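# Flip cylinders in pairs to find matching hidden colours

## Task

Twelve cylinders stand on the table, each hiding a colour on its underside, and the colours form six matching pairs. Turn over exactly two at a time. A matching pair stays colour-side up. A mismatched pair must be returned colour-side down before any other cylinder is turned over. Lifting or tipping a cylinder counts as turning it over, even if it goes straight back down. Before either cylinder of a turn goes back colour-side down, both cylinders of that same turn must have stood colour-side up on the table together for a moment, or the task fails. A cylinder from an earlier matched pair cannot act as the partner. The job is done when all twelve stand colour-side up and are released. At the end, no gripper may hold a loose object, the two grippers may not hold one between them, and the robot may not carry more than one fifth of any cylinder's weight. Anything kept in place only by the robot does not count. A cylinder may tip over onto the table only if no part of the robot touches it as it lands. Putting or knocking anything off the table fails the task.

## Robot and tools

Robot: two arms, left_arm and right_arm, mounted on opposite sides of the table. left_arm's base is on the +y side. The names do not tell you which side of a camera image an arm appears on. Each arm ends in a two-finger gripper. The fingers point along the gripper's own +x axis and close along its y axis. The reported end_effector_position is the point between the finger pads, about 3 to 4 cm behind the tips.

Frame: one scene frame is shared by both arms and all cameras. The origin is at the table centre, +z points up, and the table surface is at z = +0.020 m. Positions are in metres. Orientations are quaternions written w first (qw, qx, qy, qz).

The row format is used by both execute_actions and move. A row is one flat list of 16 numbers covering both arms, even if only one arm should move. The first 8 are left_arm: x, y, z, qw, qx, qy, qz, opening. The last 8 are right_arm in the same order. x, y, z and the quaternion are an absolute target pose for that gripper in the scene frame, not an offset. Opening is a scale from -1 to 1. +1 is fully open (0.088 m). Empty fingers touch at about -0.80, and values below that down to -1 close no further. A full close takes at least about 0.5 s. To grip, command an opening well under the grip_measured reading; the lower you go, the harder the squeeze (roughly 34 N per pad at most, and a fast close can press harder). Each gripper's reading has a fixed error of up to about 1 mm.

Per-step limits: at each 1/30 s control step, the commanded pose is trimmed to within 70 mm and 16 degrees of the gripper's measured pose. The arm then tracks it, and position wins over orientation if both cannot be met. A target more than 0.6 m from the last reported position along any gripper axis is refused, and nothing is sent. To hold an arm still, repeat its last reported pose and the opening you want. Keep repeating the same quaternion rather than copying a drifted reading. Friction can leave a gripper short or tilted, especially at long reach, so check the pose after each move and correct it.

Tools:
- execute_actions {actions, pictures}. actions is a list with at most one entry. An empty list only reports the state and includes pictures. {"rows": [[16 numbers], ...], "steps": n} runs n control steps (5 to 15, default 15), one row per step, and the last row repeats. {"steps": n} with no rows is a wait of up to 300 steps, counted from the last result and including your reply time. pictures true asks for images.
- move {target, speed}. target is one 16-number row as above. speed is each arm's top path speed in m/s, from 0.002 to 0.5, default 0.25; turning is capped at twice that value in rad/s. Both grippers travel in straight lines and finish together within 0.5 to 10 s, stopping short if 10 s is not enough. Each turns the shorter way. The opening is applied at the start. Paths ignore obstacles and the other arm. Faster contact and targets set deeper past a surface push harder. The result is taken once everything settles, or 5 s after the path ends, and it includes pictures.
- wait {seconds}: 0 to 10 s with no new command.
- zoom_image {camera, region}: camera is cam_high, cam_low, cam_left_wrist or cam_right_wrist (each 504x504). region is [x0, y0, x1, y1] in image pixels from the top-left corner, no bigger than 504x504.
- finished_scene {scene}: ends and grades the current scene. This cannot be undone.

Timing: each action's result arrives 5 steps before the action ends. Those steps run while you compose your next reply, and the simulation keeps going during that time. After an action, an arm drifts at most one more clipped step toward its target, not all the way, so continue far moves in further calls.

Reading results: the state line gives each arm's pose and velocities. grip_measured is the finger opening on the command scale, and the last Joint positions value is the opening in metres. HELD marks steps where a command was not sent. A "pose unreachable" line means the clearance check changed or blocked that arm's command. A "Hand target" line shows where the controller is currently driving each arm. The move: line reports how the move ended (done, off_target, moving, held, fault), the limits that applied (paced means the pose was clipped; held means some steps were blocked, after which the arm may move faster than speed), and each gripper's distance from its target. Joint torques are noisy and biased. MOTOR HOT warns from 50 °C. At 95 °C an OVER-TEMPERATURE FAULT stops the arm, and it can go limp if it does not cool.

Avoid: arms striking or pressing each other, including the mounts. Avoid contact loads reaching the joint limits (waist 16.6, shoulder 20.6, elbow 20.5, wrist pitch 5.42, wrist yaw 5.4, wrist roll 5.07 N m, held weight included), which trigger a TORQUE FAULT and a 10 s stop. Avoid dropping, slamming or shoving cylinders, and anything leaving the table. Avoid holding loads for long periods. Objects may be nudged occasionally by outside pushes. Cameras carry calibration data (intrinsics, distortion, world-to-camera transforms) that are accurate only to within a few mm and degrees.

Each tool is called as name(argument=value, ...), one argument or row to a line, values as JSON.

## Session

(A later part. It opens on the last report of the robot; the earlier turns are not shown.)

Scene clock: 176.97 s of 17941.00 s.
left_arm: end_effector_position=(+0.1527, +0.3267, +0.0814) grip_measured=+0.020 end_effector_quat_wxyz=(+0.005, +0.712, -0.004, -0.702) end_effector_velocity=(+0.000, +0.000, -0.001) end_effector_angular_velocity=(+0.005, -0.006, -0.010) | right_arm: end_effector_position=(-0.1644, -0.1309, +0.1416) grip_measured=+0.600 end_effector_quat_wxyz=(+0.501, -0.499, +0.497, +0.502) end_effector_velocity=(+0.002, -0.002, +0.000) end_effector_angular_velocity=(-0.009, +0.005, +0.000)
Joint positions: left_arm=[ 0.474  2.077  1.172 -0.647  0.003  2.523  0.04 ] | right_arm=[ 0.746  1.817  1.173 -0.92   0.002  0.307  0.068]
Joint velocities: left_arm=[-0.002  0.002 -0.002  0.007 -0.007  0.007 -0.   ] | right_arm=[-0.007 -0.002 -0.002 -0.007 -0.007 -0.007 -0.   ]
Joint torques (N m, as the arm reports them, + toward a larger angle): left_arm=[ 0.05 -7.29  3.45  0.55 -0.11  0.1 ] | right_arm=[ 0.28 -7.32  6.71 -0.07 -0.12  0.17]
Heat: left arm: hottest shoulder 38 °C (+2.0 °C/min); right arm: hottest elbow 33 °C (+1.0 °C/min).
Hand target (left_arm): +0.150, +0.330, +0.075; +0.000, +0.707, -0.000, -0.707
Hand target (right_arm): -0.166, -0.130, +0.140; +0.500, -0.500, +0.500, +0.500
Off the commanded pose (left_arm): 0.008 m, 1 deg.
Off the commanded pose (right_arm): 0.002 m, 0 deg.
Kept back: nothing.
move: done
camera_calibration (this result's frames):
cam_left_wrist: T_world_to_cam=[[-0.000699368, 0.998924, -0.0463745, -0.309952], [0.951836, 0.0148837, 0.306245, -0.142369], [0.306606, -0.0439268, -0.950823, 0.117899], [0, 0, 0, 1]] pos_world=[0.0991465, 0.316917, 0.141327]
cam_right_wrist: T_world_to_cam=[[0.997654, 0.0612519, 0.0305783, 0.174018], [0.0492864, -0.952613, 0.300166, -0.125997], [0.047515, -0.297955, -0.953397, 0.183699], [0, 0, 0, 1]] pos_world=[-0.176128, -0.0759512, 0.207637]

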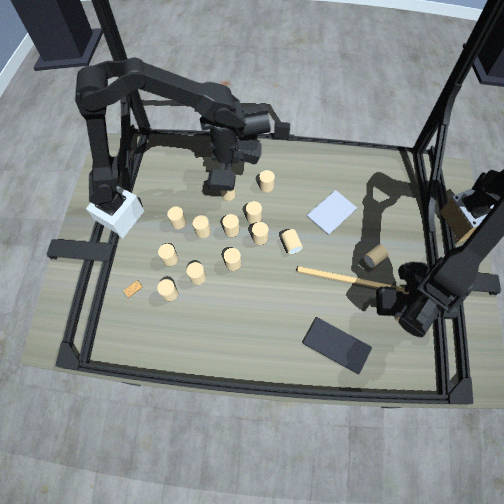

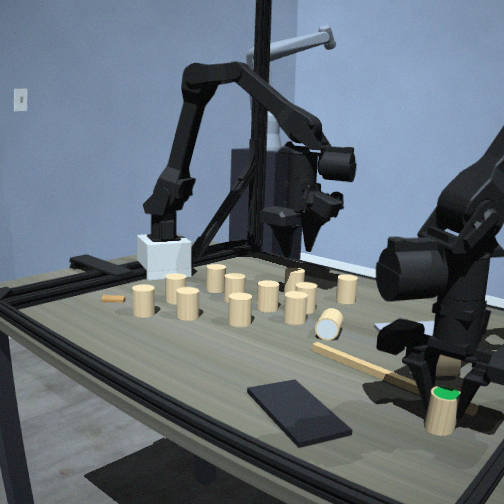

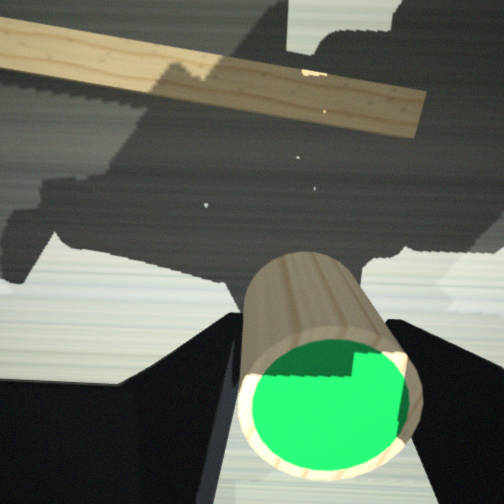

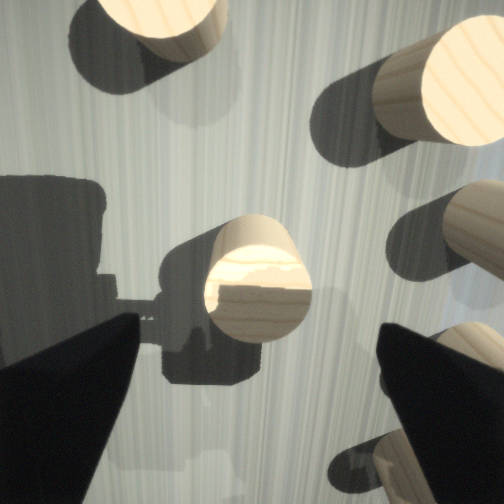

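move(
  target=[0.15,0.33,0.075,0,0.707,0,-0.707,0.6,-0.164,-0.132,0.075,0.5,-0.5,0.5,0.5,0.6],
  speed=0.2,
)

execute_actions(
  actions=[
    {"rows":[[0.15,0.33,0.075,0,0.707,0,-0.707,0.6,-0.164,-0.132,0.075,0.5,-0.5,0.5,0.5,-0.3]],"steps":10},
  ],
)

move(
  target=[0.15,0.33,0.16,0,0.707,0,-0.707,0.6,-0.164,-0.132,0.17,0.5,-0.5,0.5,0.5,-0.3],
  speed=0.4,
)

move(
  target=[-0.003,0.065,0.3,0.5,0.5,-0.5,-0.5,0.6,0,-0.065,0.302,0.707,0,0,0.707,-0.3],
  speed=0.5,
)

move(
  target=[-0.003,0.027,0.3,0.5,0.5,-0.5,-0.5,0.6,0,-0.027,0.302,0.707,0,0,0.707,-0.3],
)

execute_actions(
  actions=[
    {"rows":[[-0.003,0.027,0.3,0.5,0.5,-0.5,-0.5,-0.3,0,-0.027,0.302,0.707,0,0,0.707,-0.3]],"steps":12},
  ],
)

execute_actions(
  actions=[
    {"rows":[[-0.003,0.027,0.3,0.5,0.5,-0.5,-0.5,-0.3,0,-0.027,0.302,0.707,0,0,0.707,0.6]],"steps":8},
  ],
)

move(
  target=[-0.003,0.065,0.3,0.5,0.5,-0.5,-0.5,-0.3,0,-0.065,0.302,0.707,0,0,0.707,0.6],
  speed=0.4,
)

move(
  target=[0.145,0.245,0.16,0,0.707,0,-0.707,-0.3,0,-0.1,0.302,0.707,0,0,0.707,0.6],
  speed=0.5,
)

move(
  target=[0.145,0.245,0.075,0,0.707,0,-0.707,-0.3,0,-0.1,0.302,0.707,0,0,0.707,0.6],
  speed=0.2,
)

execute_actions(
  actions=[
    {"rows":[[0.145,0.245,0.075,0,0.707,0,-0.707,0.6,0,-0.1,0.302,0.707,0,0,0.707,0.6]],"steps":15},
  ],
)

Scene clock: 178.60 s of 17941.00 s.
left_arm: end_effector_position=(+0.1528, +0.3267, +0.0811) grip_measured=+0.600 end_effector_quat_wxyz=(+0.005, +0.712, -0.004, -0.702) end_effector_velocity=(-0.000, -0.000, +0.001) end_effector_angular_velocity=(-0.005, +0.006, +0.010) | right_arm: end_effector_position=(-0.1651, -0.1288, +0.0812) grip_measured=+0.600 end_effector_quat_wxyz=(+0.503, -0.495, +0.496, +0.506) end_effector_velocity=(-0.000, +0.000, -0.001) end_effector_angular_velocity=(+0.000, +0.007, +0.020)
Joint positions: left_arm=[ 0.474  2.078  1.171 -0.645  0.003  2.523  0.068] | right_arm=[ 0.746  1.933  1.053 -0.673  0.002  0.307  0.068]
Joint velocities: left_arm=[ 0.002 -0.002  0.002 -0.007  0.007 -0.007  0.   ] | right_arm=[-0.002  0.002 -0.002  0.007 -0.007 -0.022 -0.   ]
Joint torques (N m, as the arm reports them, + toward a larger angle): left_arm=[ 0.08 -7.65  3.78  0.48 -0.13  0.12] | right_arm=[-0.15 -7.66  3.64  0.33 -0.11  0.05]
Heat: left arm: hottest shoulder 37 °C (+1.0 °C/min); right arm: hottest elbow 33 °C (+1.0 °C/min).
Hand target (left_arm): +0.150, +0.330, +0.075; -0.000, +0.707, +0.000, -0.707
Hand target (right_arm): -0.164, -0.133, +0.075; +0.500, -0.500, +0.500, +0.500
Off the commanded pose (left_arm): 0.008 m, 1 deg.
Off the commanded pose (right_arm): 0.007 m, 1 deg.
Kept back: nothing.
move: done
camera_calibration (this result's frames):
cam_left_wrist: T_world_to_cam=[[-0.000289148, 0.998904, -0.0468107, -0.309893], [0.95165, 0.0146544, 0.306836, -0.142341], [0.307185, -0.0444586, -0.950611, 0.117616], [0, 0, 0, 1]] pos_world=[0.0992391, 0.316868, 0.140976]
cam_right_wrist: T_world_to_cam=[[0.997779, 0.0605534, 0.0277559, 0.17657], [0.0499528, -0.955846, 0.289593, -0.105268], [0.0440662, -0.287563, -0.956748, 0.127816], [0, 0, 0, 1]] pos_world=[-0.176552, -0.0745564, 0.147872]

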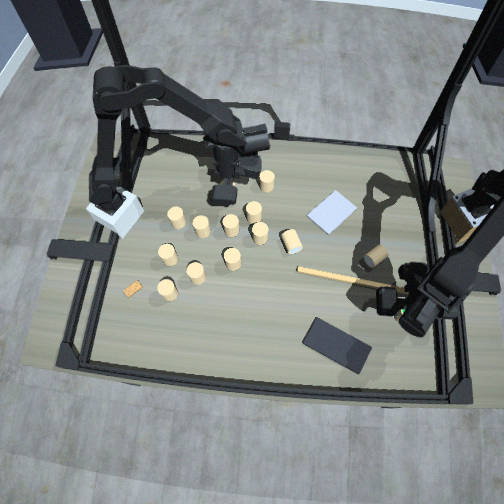

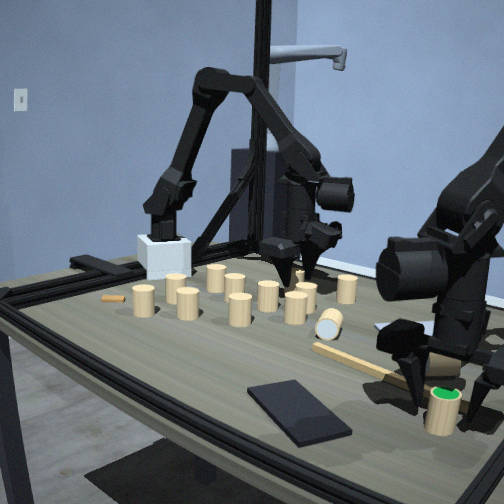

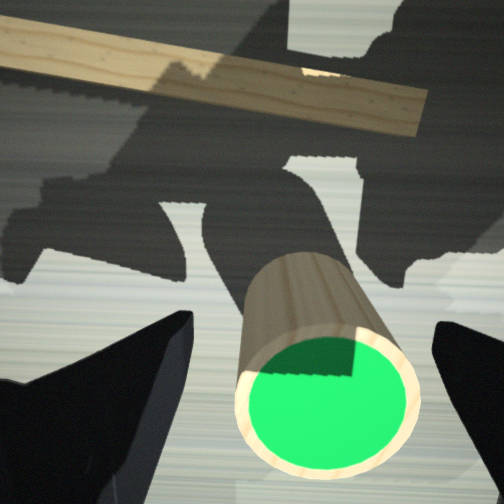

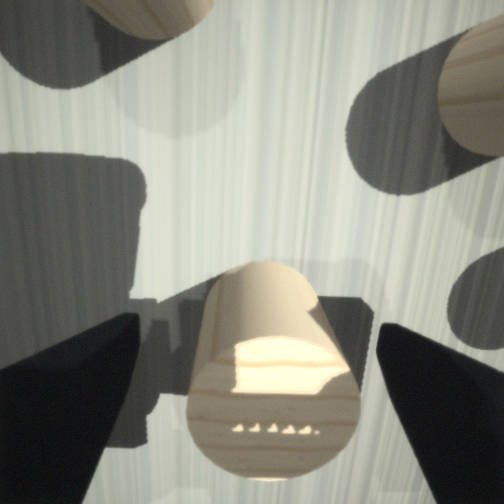

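Scene clock: 178.77 s of 17941.00 s.
left_arm: end_effector_position=(+0.1528, +0.3267, +0.0811) grip_measured=+0.600 end_effector_quat_wxyz=(+0.005, +0.712, -0.004, -0.702) end_effector_velocity=(-0.003, -0.002, +0.002) end_effector_angular_velocity=(-0.005, +0.007, +0.015) | right_arm: end_effector_position=(-0.1648, -0.1291, +0.0804) grip_measured=+0.015 end_effector_quat_wxyz=(+0.503, -0.496, +0.496, +0.505) end_effector_velocity=(+0.022, -0.033, +0.000) end_effector_angular_velocity=(-0.150, -0.117, +0.004)
Joint positions: left_arm=[ 0.474  2.078  1.171 -0.645  0.003  2.523  0.068] | right_arm=[ 0.746  1.935  1.053 -0.673  0.003  0.307  0.04 ]
Joint velocities: left_arm=[-0.007 -0.007 -0.002 -0.007  0.007 -0.022 -0.   ] | right_arm=[-0.002  0.002  0.007 -0.183  0.066 -0.007 -0.13 ]
Joint torques (N m, as the arm reports them, + toward a larger angle): left_arm=[ 0.16 -7.93  3.8   0.43 -0.05  0.1 ] | right_arm=[-0.11 -7.54  3.98  0.31  0.05  0.05]
Heat: left arm: hottest shoulder 37 °C (+1.0 °C/min); right arm: hottest elbow 33 °C (+1.0 °C/min).
Steps of this call (steps 1 to 5: the first 5 steps of this action). Readings (end_effector_position):
1: left_arm (+0.1528, +0.3267, +0.0811) | right_arm (-0.1650, -0.1289, +0.0810)
2: left_arm (+0.1528, +0.3267, +0.0811) | right_arm (-0.1650, -0.1289, +0.0808)
4: left_arm (+0.1528, +0.3267, +0.0811) | right_arm (-0.1650, -0.1290, +0.0804)
5: the state above

Scene clock: 179.93 s of 17941.00 s.
left_arm: end_effector_position=(+0.1466, +0.3311, +0.1541) grip_measured=+0.600 end_effector_quat_wxyz=(-0.002, +0.701, +0.003, -0.713) end_effector_velocity=(-0.002, +0.002, +0.003) end_effector_angular_velocity=(+0.013, +0.006, +0.005) | right_arm: end_effector_position=(-0.1637, -0.1333, +0.1645) grip_measured=+0.021 end_effector_quat_wxyz=(+0.498, -0.505, +0.501, +0.496) end_effector_velocity=(+0.000, -0.003, +0.003) end_effector_angular_velocity=(-0.014, +0.004, +0.019)
Joint positions: left_arm=[ 0.474  1.938  1.296 -0.947  0.003  2.523  0.068] | right_arm=[ 0.746  1.794  1.24  -1.031  0.002  0.307  0.04 ]
Joint velocities: left_arm=[-0.002 -0.002  0.007 -0.022 -0.007 -0.007 -0.   ] | right_arm=[-0.002 -0.002  0.007 -0.022 -0.007 -0.022  0.   ]
Joint torques (N m, as the arm reports them, + toward a larger angle): left_arm=[  0.27 -10.55   6.22  -0.02  -0.08   0.09] | right_arm=[-0.15 -9.95  6.97 -0.15 -0.1   0.03]
Heat: left arm: hottest shoulder 38 °C (+2.0 °C/min); right arm: hottest elbow 33 °C (+1.0 °C/min).
Hand target (left_arm): +0.150, +0.330, +0.160; +0.000, +0.707, +0.000, -0.707
Hand target (right_arm): -0.164, -0.131, +0.170; +0.500, -0.500, +0.500, +0.500
Off your previous action's commanded pose (left_arm): 0.008 m, 1 deg at its last step (step 5 of this call).
Off your previous action's commanded pose (right_arm): 0.006 m, 1 deg at its last step (step 5 of this call).
Off the commanded pose (left_arm): 0.007 m, 1 deg.
Off the commanded pose (right_arm): 0.006 m, 1 deg.
Kept back: nothing.
move: done
camera_calibration (this result's frames):
cam_left_wrist: T_world_to_cam=[[-0.00137862, 0.999677, -0.0253849, -0.314285], [0.960479, 0.00838962, 0.278227, -0.15368], [0.27835, -0.0239981, -0.96018, 0.187983], [0, 0, 0, 1]] pos_world=[0.0948478, 0.319984, 0.215277]
cam_right_wrist: T_world_to_cam=[[0.997478, 0.0615326, 0.0353648, 0.171977], [0.0470529, -0.946404, 0.31954, -0.137921], [0.0531314, -0.31707, -0.946913, 0.202064], [0, 0, 0, 1]] pos_world=[-0.17579, -0.0770427, 0.229326]

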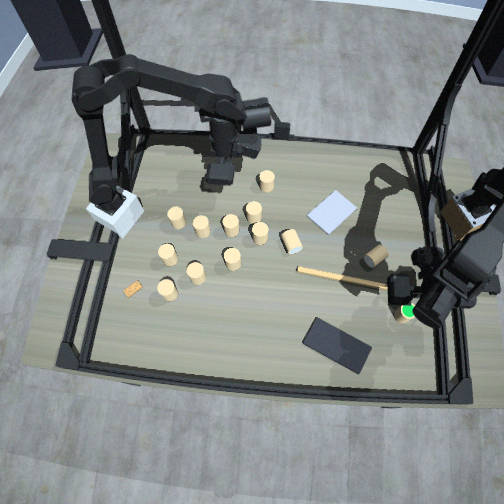

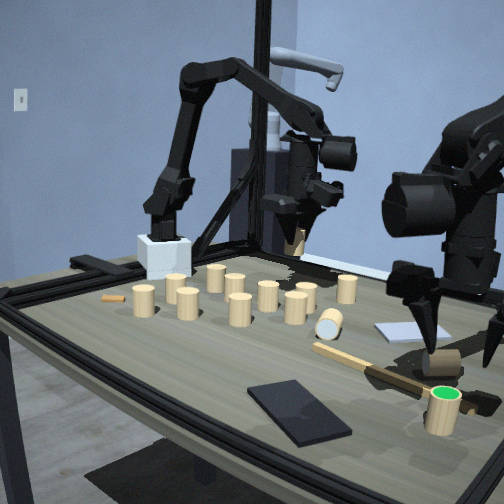

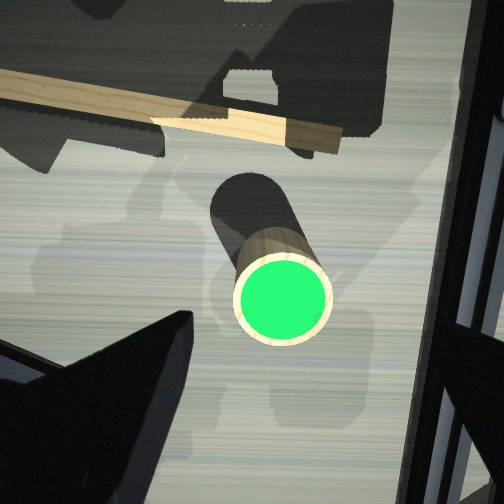

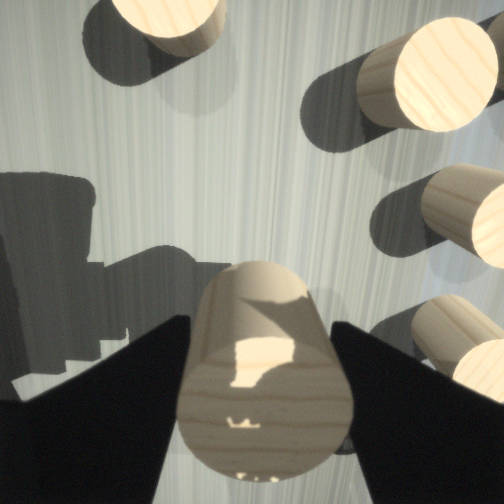

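Scene clock: 182.23 s of 17941.00 s.
left_arm: end_effector_position=(-0.0049, +0.0680, +0.3084) grip_measured=+0.600 end_effector_quat_wxyz=(+0.498, +0.498, -0.506, -0.498) end_effector_velocity=(+0.002, -0.001, -0.001) end_effector_angular_velocity=(-0.002, +0.007, +0.029) | right_arm: end_effector_position=(-0.0014, -0.0630, +0.3061) grip_measured=+0.021 end_effector_quat_wxyz=(+0.711, -0.000, -0.006, +0.703) end_effector_velocity=(-0.003, -0.000, +0.001) end_effector_angular_velocity=(+0.012, +0.004, +0.029)
Joint positions: left_arm=[-0.086  1.825  0.827  1.007  0.402  1.575  0.068] | right_arm=[ 0.15   1.358  0.447  0.919 -0.276 -0.006  0.04 ]
Joint velocities: left_arm=[-0.007  0.002 -0.002  0.007 -0.037 -0.007 -0.   ] | right_arm=[-0.007  0.007 -0.002  0.022 -0.037  0.007 -0.   ]
Joint torques (N m, as the arm reports them, + toward a larger angle): left_arm=[-0.17 -6.97  5.38  1.77 -0.13 -0.14] | right_arm=[-0.37 -4.76  5.21  1.64 -0.13  0.2 ]
Heat: left arm: hottest shoulder 38 °C (+2.0 °C/min); right arm: hottest elbow 33 °C (+1.0 °C/min).
Hand target (left_arm): -0.005, +0.067, +0.302; +0.497, +0.498, -0.501, -0.503
Hand target (right_arm): -0.001, -0.064, +0.301; +0.711, -0.000, +0.000, +0.703
Off the commanded pose (left_arm): 0.009 m, 1 deg.
Off the commanded pose (right_arm): 0.005 m, 1 deg.
Kept back: nothing.
move: off_target (left_arm)
camera_calibration (this result's frames):
cam_left_wrist: T_world_to_cam=[[0.00761502, -0.0415962, -0.999105, 0.323567], [0.958426, 0.285304, -0.00457323, 0.019536], [0.285239, -0.957534, 0.0420395, 0.126443], [0, 0, 0, 1]] pos_world=[-0.0572541, 0.128958, 0.318052]
cam_right_wrist: T_world_to_cam=[[0.996947, -0.0407782, 0.066587, -0.015246], [0.0513825, -0.299492, -0.952714, 0.305944], [0.0587922, 0.953227, -0.296482, 0.230788], [0, 0, 0, 1]] pos_world=[-0.0140892, -0.128987, 0.360917]

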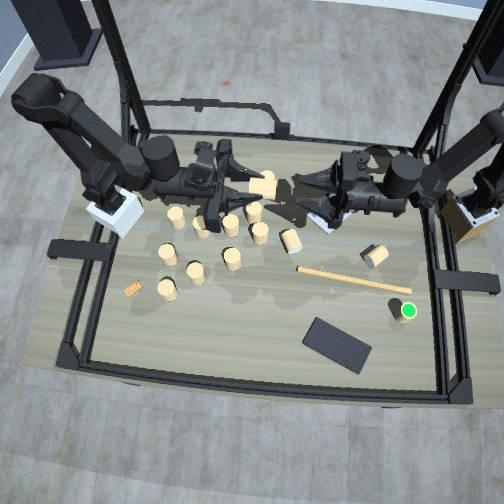

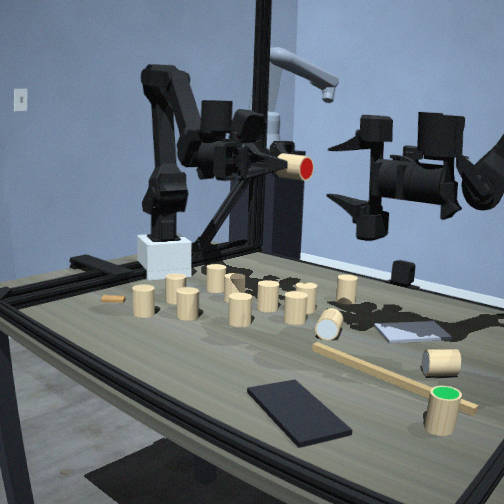

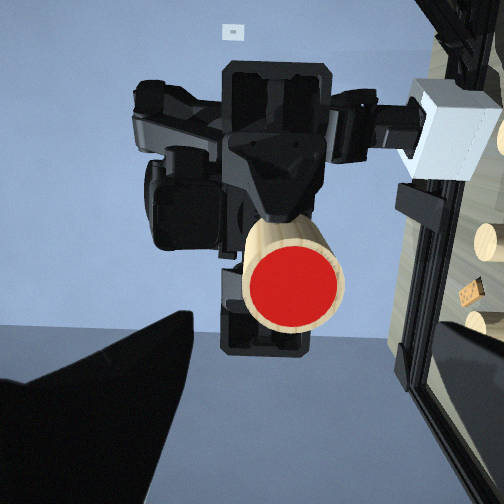

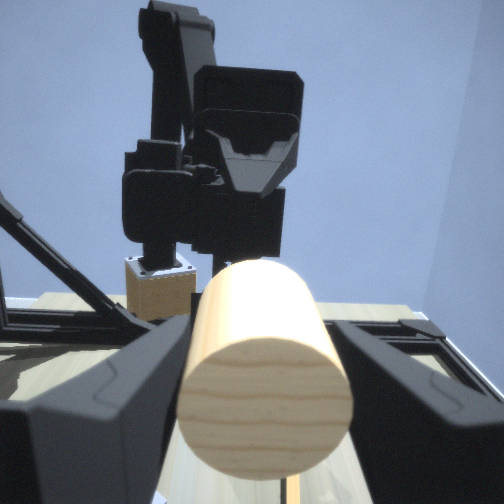

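Scene clock: 183.13 s of 17941.00 s.
left_arm: end_effector_position=(-0.0033, +0.0307, +0.3036) grip_measured=+0.600 end_effector_quat_wxyz=(+0.500, +0.500, -0.503, -0.497) end_effector_velocity=(+0.000, -0.002, -0.003) end_effector_angular_velocity=(+0.016, -0.001, +0.005) | right_arm: end_effector_position=(+0.0001, -0.0301, +0.2997) grip_measured=+0.021 end_effector_quat_wxyz=(+0.707, -0.004, +0.001, +0.707) end_effector_velocity=(+0.000, +0.001, -0.003) end_effector_angular_velocity=(-0.012, -0.004, +0.005)
Joint positions: left_arm=[-0.123  1.944  0.975  0.977  0.356  1.574  0.068] | right_arm=[ 0.174  1.509  0.555  0.947 -0.262 -0.006  0.04 ]
Joint velocities: left_arm=[-0.002  0.002  0.007 -0.022 -0.007  0.007 -0.   ] | right_arm=[-0.002  0.007  0.002 -0.007 -0.007 -0.007 -0.   ]
Joint torques (N m, as the arm reports them, + toward a larger angle): left_arm=[-0.03 -7.77  6.8   1.51 -0.11 -0.18] | right_arm=[ 0.25 -5.76  7.66  1.64  0.04  0.19]
Heat: left arm: hottest shoulder 37 °C (+1.0 °C/min); right arm: hottest elbow 33 °C (+1.0 °C/min).
Hand target (left_arm): -0.003, +0.027, +0.300; +0.500, +0.500, -0.500, -0.500
Hand target (right_arm): +0.000, -0.027, +0.302; +0.707, -0.000, -0.000, +0.707
Off the commanded pose (left_arm): 0.005 m, 0 deg.
Off the commanded pose (right_arm): 0.004 m, 0 deg.
Kept back: nothing.
move: done
camera_calibration (this result's frames):
cam_left_wrist: T_world_to_cam=[[0.0057723, -0.0398969, -0.999187, 0.31718], [0.955989, 0.293337, -0.00618999, 0.0287863], [0.293345, -0.955176, 0.0398342, 0.0910859], [0, 0, 0, 1]] pos_world=[-0.0560699, 0.0912135, 0.313472]
cam_right_wrist: T_world_to_cam=[[0.997603, -0.0298925, 0.0624108, -0.0133392], [0.0499237, -0.313644, -0.948227, 0.307821], [0.0479196, 0.94907, -0.311399, 0.20173], [0, 0, 0, 1]] pos_world=[-0.0117272, -0.0953091, 0.355535]

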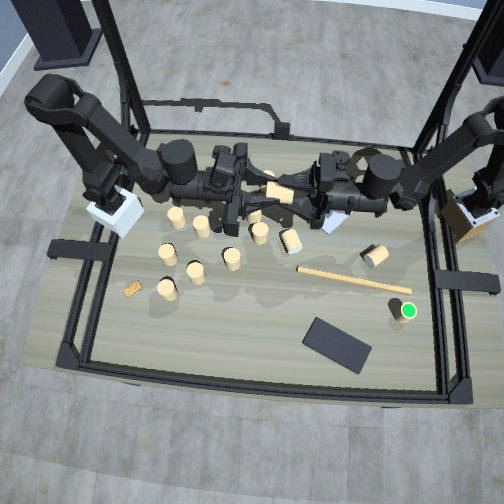

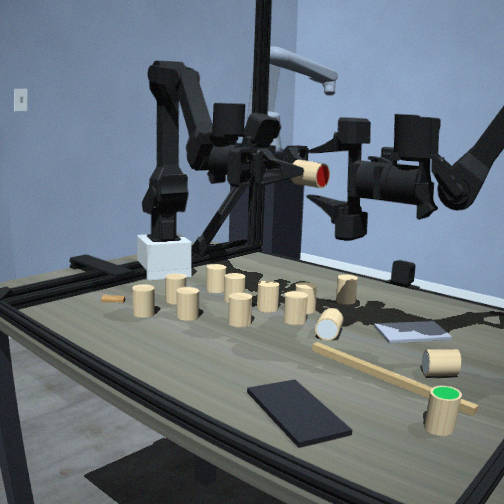

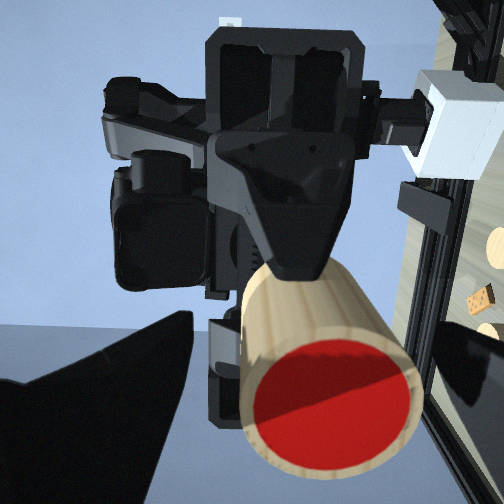

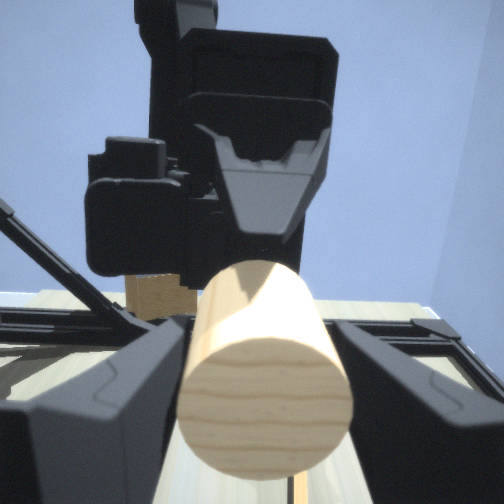

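Scene clock: 183.37 s of 17941.00 s.
left_arm: end_effector_position=(-0.0033, +0.0303, +0.3036) grip_measured=+0.027 end_effector_quat_wxyz=(+0.500, +0.500, -0.503, -0.497) end_effector_velocity=(+0.002, +0.000, -0.001) end_effector_angular_velocity=(+0.007, +0.010, +0.019) | right_arm: end_effector_position=(-0.0000, -0.0298, +0.2999) grip_measured=+0.021 end_effector_quat_wxyz=(+0.707, -0.003, +0.001, +0.707) end_effector_velocity=(-0.000, -0.001, +0.002) end_effector_angular_velocity=(+0.007, -0.024, +0.005)
Joint positions: left_arm=[-0.124  1.945  0.977  0.975  0.356  1.573  0.04 ] | right_arm=[ 0.175  1.51   0.555  0.949 -0.262 -0.004  0.04 ]
Joint velocities: left_arm=[-0.002 -0.002 -0.002 -0.007 -0.022 -0.007 -0.   ] | right_arm=[-0.002 -0.002 -0.002  0.007 -0.007 -0.022 -0.   ]
Joint torques (N m, as the arm reports them, + toward a larger angle): left_arm=[ 0.08 -7.95  6.8   1.57 -0.1  -0.11] | right_arm=[ 0.29 -5.83  7.68  1.5   0.03  0.15]
Heat: left arm: hottest shoulder 37 °C (+1.0 °C/min); right arm: hottest elbow 33 °C (+1.0 °C/min).
Steps of this call (steps 1 to 7: the first 7 steps of this action). Readings (end_effector_position):
1: left_arm (-0.0032, +0.0306, +0.3036) | right_arm (+0.0001, -0.0301, +0.2997)
2: left_arm (-0.0031, +0.0305, +0.3037) | right_arm (+0.0001, -0.0300, +0.2997)
4: left_arm (-0.0033, +0.0304, +0.3036) | right_arm (+0.0001, -0.0299, +0.2998)
7: the state above

Scene clock: 183.63 s of 17941.00 s.
left_arm: end_effector_position=(-0.0032, +0.0302, +0.3034) grip_measured=+0.027 end_effector_quat_wxyz=(+0.500, +0.500, -0.503, -0.498) end_effector_velocity=(-0.005, -0.001, -0.009) end_effector_angular_velocity=(+0.030, +0.018, -0.015) | right_arm: end_effector_position=(-0.0000, -0.0297, +0.3001) grip_measured=+0.079 end_effector_quat_wxyz=(+0.707, -0.003, +0.001, +0.707) end_effector_velocity=(+0.001, +0.003, +0.008) end_effector_angular_velocity=(+0.017, -0.026, +0.005)
Joint positions: left_arm=[-0.124  1.946  0.977  0.975  0.356  1.573  0.04 ] | right_arm=[ 0.175  1.51   0.556  0.949 -0.262 -0.004  0.043]
Joint velocities: left_arm=[-0.007  0.007 -0.002 -0.022  0.007 -0.007 -0.   ] | right_arm=[-0.002 -0.002  0.022 -0.007 -0.007 -0.022  0.115]
Joint torques (N m, as the arm reports them, + toward a larger angle): left_arm=[-0.17 -7.72  6.69  1.53 -0.02 -0.15] | right_arm=[ 0.26 -5.84  7.45  1.5   0.03  0.14]
Heat: left arm: hottest shoulder 37 °C (+1.0 °C/min); right arm: hottest elbow 33 °C (+1.0 °C/min).
Off your previous action's commanded pose (left_arm): 0.005 m, 0 deg at its last step (step 5 of this call).
Off your previous action's commanded pose (right_arm): 0.003 m, 0 deg at its last step (step 5 of this call).
Steps of this call (steps 1 to 5: the last 5 steps of your previous action; steps 6 to 8: the first 3 steps of this action). Readings (end_effector_position):
6: left_arm (-0.0033, +0.0303, +0.3036) | right_arm (-0.0000, -0.0298, +0.2999)
7: left_arm (-0.0033, +0.0303, +0.3036) | right_arm (-0.0000, -0.0298, +0.2999)
8: the state above

Scene clock: 185.13 s of 17941.00 s.
left_arm: end_effector_position=(-0.0026, +0.0615, +0.2971) grip_measured=+0.025 end_effector_quat_wxyz=(+0.499, +0.502, -0.498, -0.502) end_effector_velocity=(+0.003, +0.003, -0.004) end_effector_angular_velocity=(+0.020, +0.016, +0.024) | right_arm: end_effector_position=(+0.0002, -0.0621, +0.3044) grip_measured=+0.600 end_effector_quat_wxyz=(+0.707, +0.000, -0.004, +0.707) end_effector_velocity=(+0.001, -0.002, +0.000) end_effector_angular_velocity=(-0.007, -0.005, -0.000)
Joint positions: left_arm=[-0.091  1.869  0.843  1.019  0.388  1.573  0.04 ] | right_arm=[ 0.138  1.37   0.45   0.927 -0.299 -0.004  0.068]
Joint velocities: left_arm=[ 0.002 -0.012 -0.012 -0.022 -0.022 -0.007  0.   ] | right_arm=[-0.007 -0.017 -0.002 -0.022 -0.007 -0.007 -0.   ]
Joint torques (N m, as the arm reports them, + toward a larger angle): left_arm=[  0.13 -10.99   4.47   1.91   0.13  -0.1 ] | right_arm=[-0.3  -6.68  4.84  1.15 -0.12  0.16]
Heat: left arm: hottest shoulder 38 °C (+2.0 °C/min); right arm: hottest elbow 33 °C (+1.0 °C/min).
Hand target (left_arm): -0.003, +0.065, +0.300; +0.500, +0.500, -0.500, -0.500
Hand target (right_arm): +0.000, -0.065, +0.302; +0.707, +0.000, +0.000, +0.707
Off your previous action's commanded pose (left_arm): 0.003 m, 0 deg at its last step (step 5 of this call).
Off your previous action's commanded pose (right_arm): 0.002 m, 0 deg at its last step (step 5 of this call).
Off the commanded pose (left_arm): 0.005 m, 0 deg.
Off the commanded pose (right_arm): 0.004 m, 0 deg.
Kept back: nothing.
move: done
camera_calibration (this result's frames):
cam_left_wrist: T_world_to_cam=[[0.0000508229, -0.0271084, -0.999632, 0.311185], [0.955725, 0.294155, -0.00792842, 0.0195203], [0.294262, -0.955373, 0.0259231, 0.124766], [0, 0, 0, 1]] pos_world=[-0.0553859, 0.121892, 0.307991]
cam_right_wrist: T_world_to_cam=[[0.997496, -0.0303454, 0.0638863, -0.015187], [0.0518252, -0.301082, -0.952189, 0.304267], [0.0481296, 0.953115, -0.298755, 0.230025], [0, 0, 0, 1]] pos_world=[-0.0116907, -0.128092, 0.359411]

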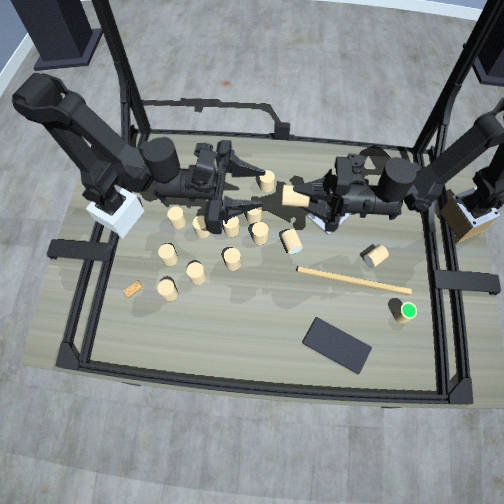

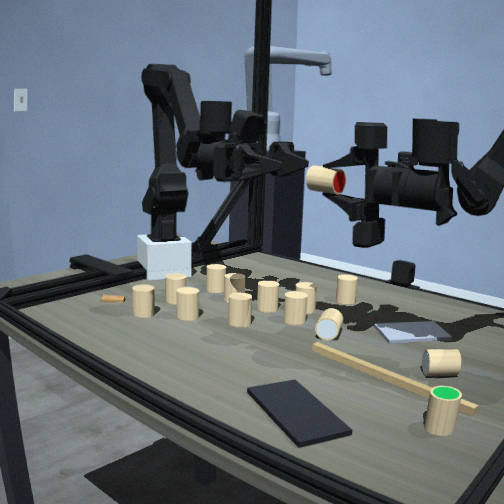

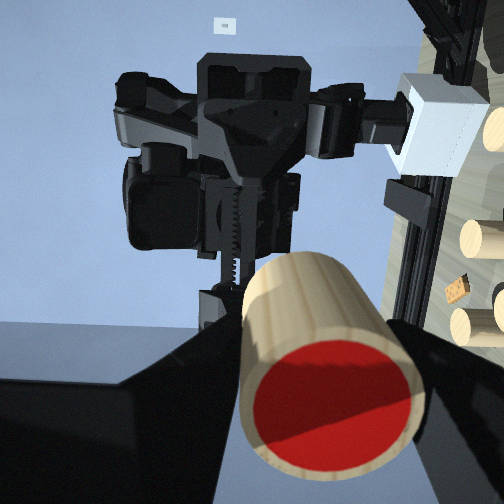

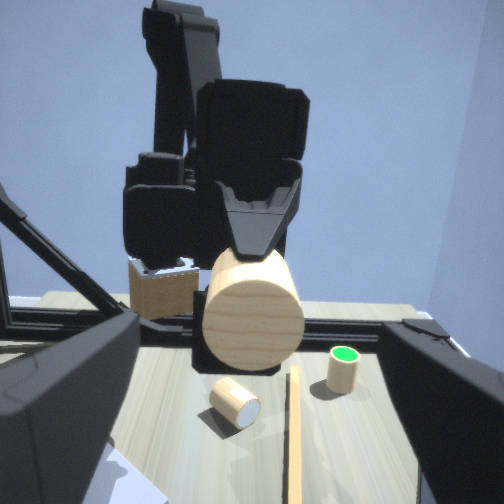

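Scene clock: 187.30 s of 17941.00 s.
left_arm: end_effector_position=(+0.1446, +0.2436, +0.1610) grip_measured=+0.022 end_effector_quat_wxyz=(+0.008, +0.708, -0.001, -0.707) end_effector_velocity=(+0.001, +0.002, -0.001) end_effector_angular_velocity=(+0.028, -0.004, -0.010) | right_arm: end_effector_position=(+0.0002, -0.0974, +0.3052) grip_measured=+0.600 end_effector_quat_wxyz=(+0.707, +0.000, -0.005, +0.707) end_effector_velocity=(-0.004, -0.000, +0.001) end_effector_angular_velocity=(+0.007, +0.005, +0.024)
Joint positions: left_arm=[ 0.293  2.107  1.577 -1.03   0.007  2.333  0.04 ] | right_arm=[ 0.085  1.198  0.344  0.861 -0.352 -0.004  0.068]
Joint velocities: left_arm=[-0.002  0.012  0.017 -0.022 -0.022  0.007 -0.   ] | right_arm=[ 0.002 -0.002 -0.002  0.007 -0.022  0.007 -0.   ]
Joint torques (N m, as the arm reports them, + toward a larger angle): left_arm=[ 0.1  -9.24  6.36  0.09 -0.06  0.13] | right_arm=[-0.32 -5.33  5.05  1.15 -0.12  0.16]
Heat: left arm: hottest shoulder 38 °C (+2.0 °C/min); right arm: hottest elbow 33 °C (+1.0 °C/min).
Hand target (left_arm): +0.147, +0.243, +0.158; +0.004, +0.707, +0.002, -0.707
Hand target (right_arm): -0.000, -0.100, +0.302; +0.707, +0.000, +0.000, +0.707
Off the commanded pose (left_arm): 0.002 m, 1 deg.
Off the commanded pose (right_arm): 0.004 m, 1 deg.
Kept back: nothing.
move: done
camera_calibration (this result's frames):
cam_left_wrist: T_world_to_cam=[[-0.00954727, 0.998932, -0.0452015, -0.222144], [0.955235, 0.0224781, 0.294994, -0.158322], [0.295695, -0.0403617, -0.954429, 0.193612], [0, 0, 0, 1]] pos_world=[0.0918635, 0.23328, 0.221451]
cam_right_wrist: T_world_to_cam=[[0.997461, -0.0300281, 0.0645778, -0.0165251], [0.0526274, -0.300144, -0.952441, 0.294554], [0.0479827, 0.953421, -0.297802, 0.263677], [0, 0, 0, 1]] pos_world=[-0.0116704, -0.163483, 0.360136]

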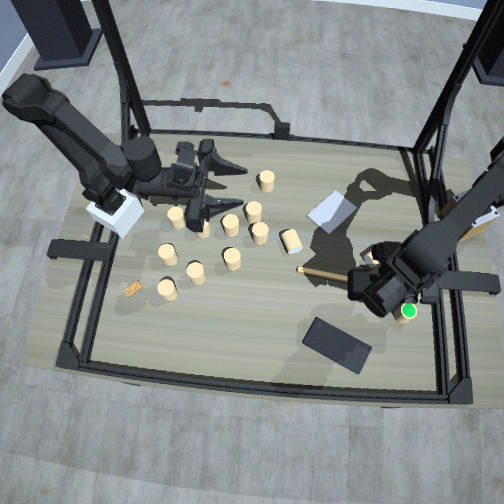

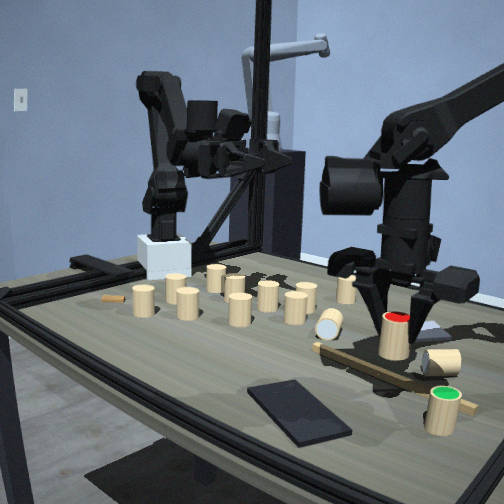

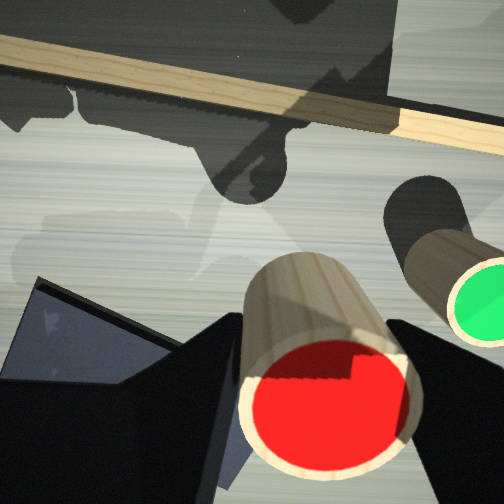

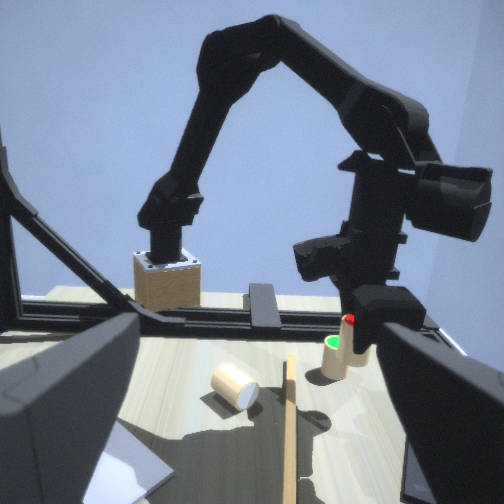

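Scene clock: 188.27 s of 17941.00 s.
left_arm: end_effector_position=(+0.1474, +0.2418, +0.0833) grip_measured=+0.021 end_effector_quat_wxyz=(+0.007, +0.711, -0.005, -0.703) end_effector_velocity=(-0.003, +0.001, -0.001) end_effector_angular_velocity=(+0.004, +0.014, -0.010) | right_arm: end_effector_position=(+0.0003, -0.0977, +0.3050) grip_measured=+0.600 end_effector_quat_wxyz=(+0.707, +0.000, -0.005, +0.707) end_effector_velocity=(+0.001, -0.002, -0.002) end_effector_angular_velocity=(-0.007, -0.005, -0.000)
Joint positions: left_arm=[ 0.293  2.232  1.445 -0.763  0.003  2.34   0.04 ] | right_arm=[ 0.084  1.197  0.343  0.861 -0.352 -0.004  0.068]
Joint velocities: left_arm=[-0.002  0.002 -0.002 -0.007  0.007  0.007 -0.   ] | right_arm=[-0.007 -0.007 -0.007 -0.007 -0.007 -0.007 -0.   ]
Joint torques (N m, as the arm reports them, + toward a larger angle): left_arm=[-0.27 -8.82  4.23  0.55 -0.06  0.11] | right_arm=[-0.32 -5.36  5.06  1.14 -0.13  0.14]
Heat: left arm: hottest shoulder 38 °C (+2.0 °C/min); right arm: hottest elbow 33 °C (+1.0 °C/min).
Hand target (left_arm): +0.145, +0.245, +0.075; +0.000, +0.707, +0.000, -0.707
Hand target (right_arm): +0.000, -0.100, +0.302; +0.707, -0.000, +0.000, +0.707
Off the commanded pose (left_arm): 0.009 m, 1 deg.
Off the commanded pose (right_arm): 0.004 m, 1 deg.
Kept back: nothing.
move: off_target (left_arm)
camera_calibration (this result's frames):
cam_left_wrist: T_world_to_cam=[[-0.00224425, 0.998763, -0.049668, -0.224429], [0.95212, 0.0173186, 0.305235, -0.13717], [0.305718, -0.0466049, -0.950981, 0.118335], [0, 0, 0, 1]] pos_world=[0.0939218, 0.232042, 0.143257]
cam_right_wrist: T_world_to_cam=[[0.997458, -0.0303855, 0.0644574, -0.0165605], [0.0523876, -0.300505, -0.95234, 0.294189], [0.0483072, 0.953296, -0.298149, 0.263941], [0, 0, 0, 1]] pos_world=[-0.0116437, -0.163712, 0.35993]

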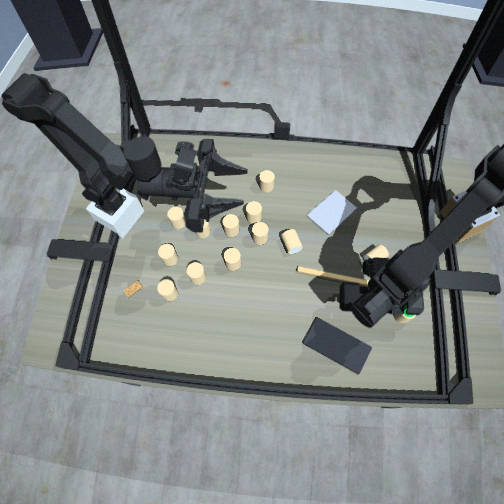

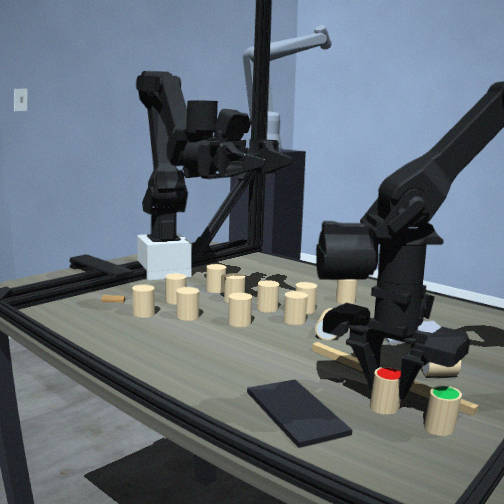

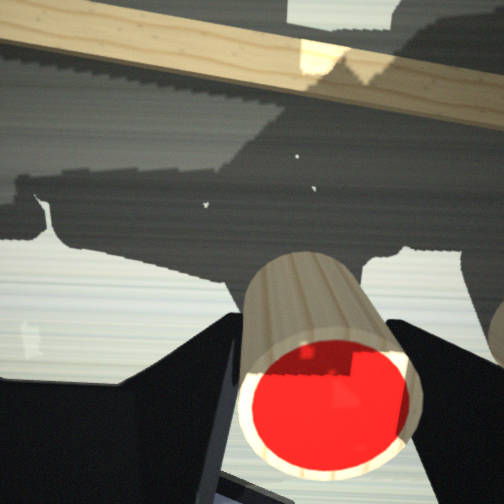

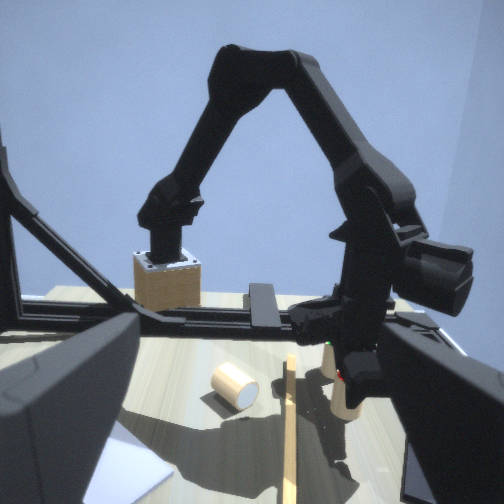

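Scene clock: 188.60 s of 17941.00 s.
left_arm: end_effector_position=(+0.1475, +0.2416, +0.0828) grip_measured=+0.547 end_effector_quat_wxyz=(+0.007, +0.712, -0.005, -0.703) end_effector_velocity=(-0.002, +0.002, -0.002) end_effector_angular_velocity=(+0.014, +0.003, +0.005) | right_arm: end_effector_position=(+0.0002, -0.0977, +0.3050) grip_measured=+0.600 end_effector_quat_wxyz=(+0.707, +0.000, -0.005, +0.707) end_effector_velocity=(+0.001, -0.001, +0.001) end_effector_angular_velocity=(+0.007, +0.005, +0.000)
Joint positions: left_arm=[ 0.293  2.234  1.444 -0.76   0.003  2.34   0.066] | right_arm=[ 0.084  1.197  0.343  0.861 -0.352 -0.004  0.068]
Joint velocities: left_arm=[-0.002  0.002 -0.002 -0.007 -0.007 -0.007  0.022] | right_arm=[-0.007 -0.002 -0.002  0.007 -0.007  0.007 -0.   ]
Joint torques (N m, as the arm reports them, + toward a larger angle): left_arm=[-0.01 -8.73  4.13  0.43 -0.1   0.07] | right_arm=[-0.31 -5.38  5.1   1.14 -0.13  0.14]
Heat: left arm: hottest shoulder 38 °C (+2.0 °C/min); right arm: hottest elbow 33 °C (+1.0 °C/min).
Steps of this call (steps 1 to 10: the first 10 steps of this action). Readings (end_effector_position):
1: left_arm (+0.1474, +0.2418, +0.0833) | right_arm (+0.0003, -0.0977, +0.3050)
2: left_arm (+0.1475, +0.2416, +0.0833) | right_arm (+0.0003, -0.0977, +0.3050)
4: left_arm (+0.1477, +0.2414, +0.0832) | right_arm (+0.0003, -0.0977, +0.3050)
8: left_arm (+0.1476, +0.2415, +0.0829) | right_arm (+0.0002, -0.0977, +0.3050)
10: the state above


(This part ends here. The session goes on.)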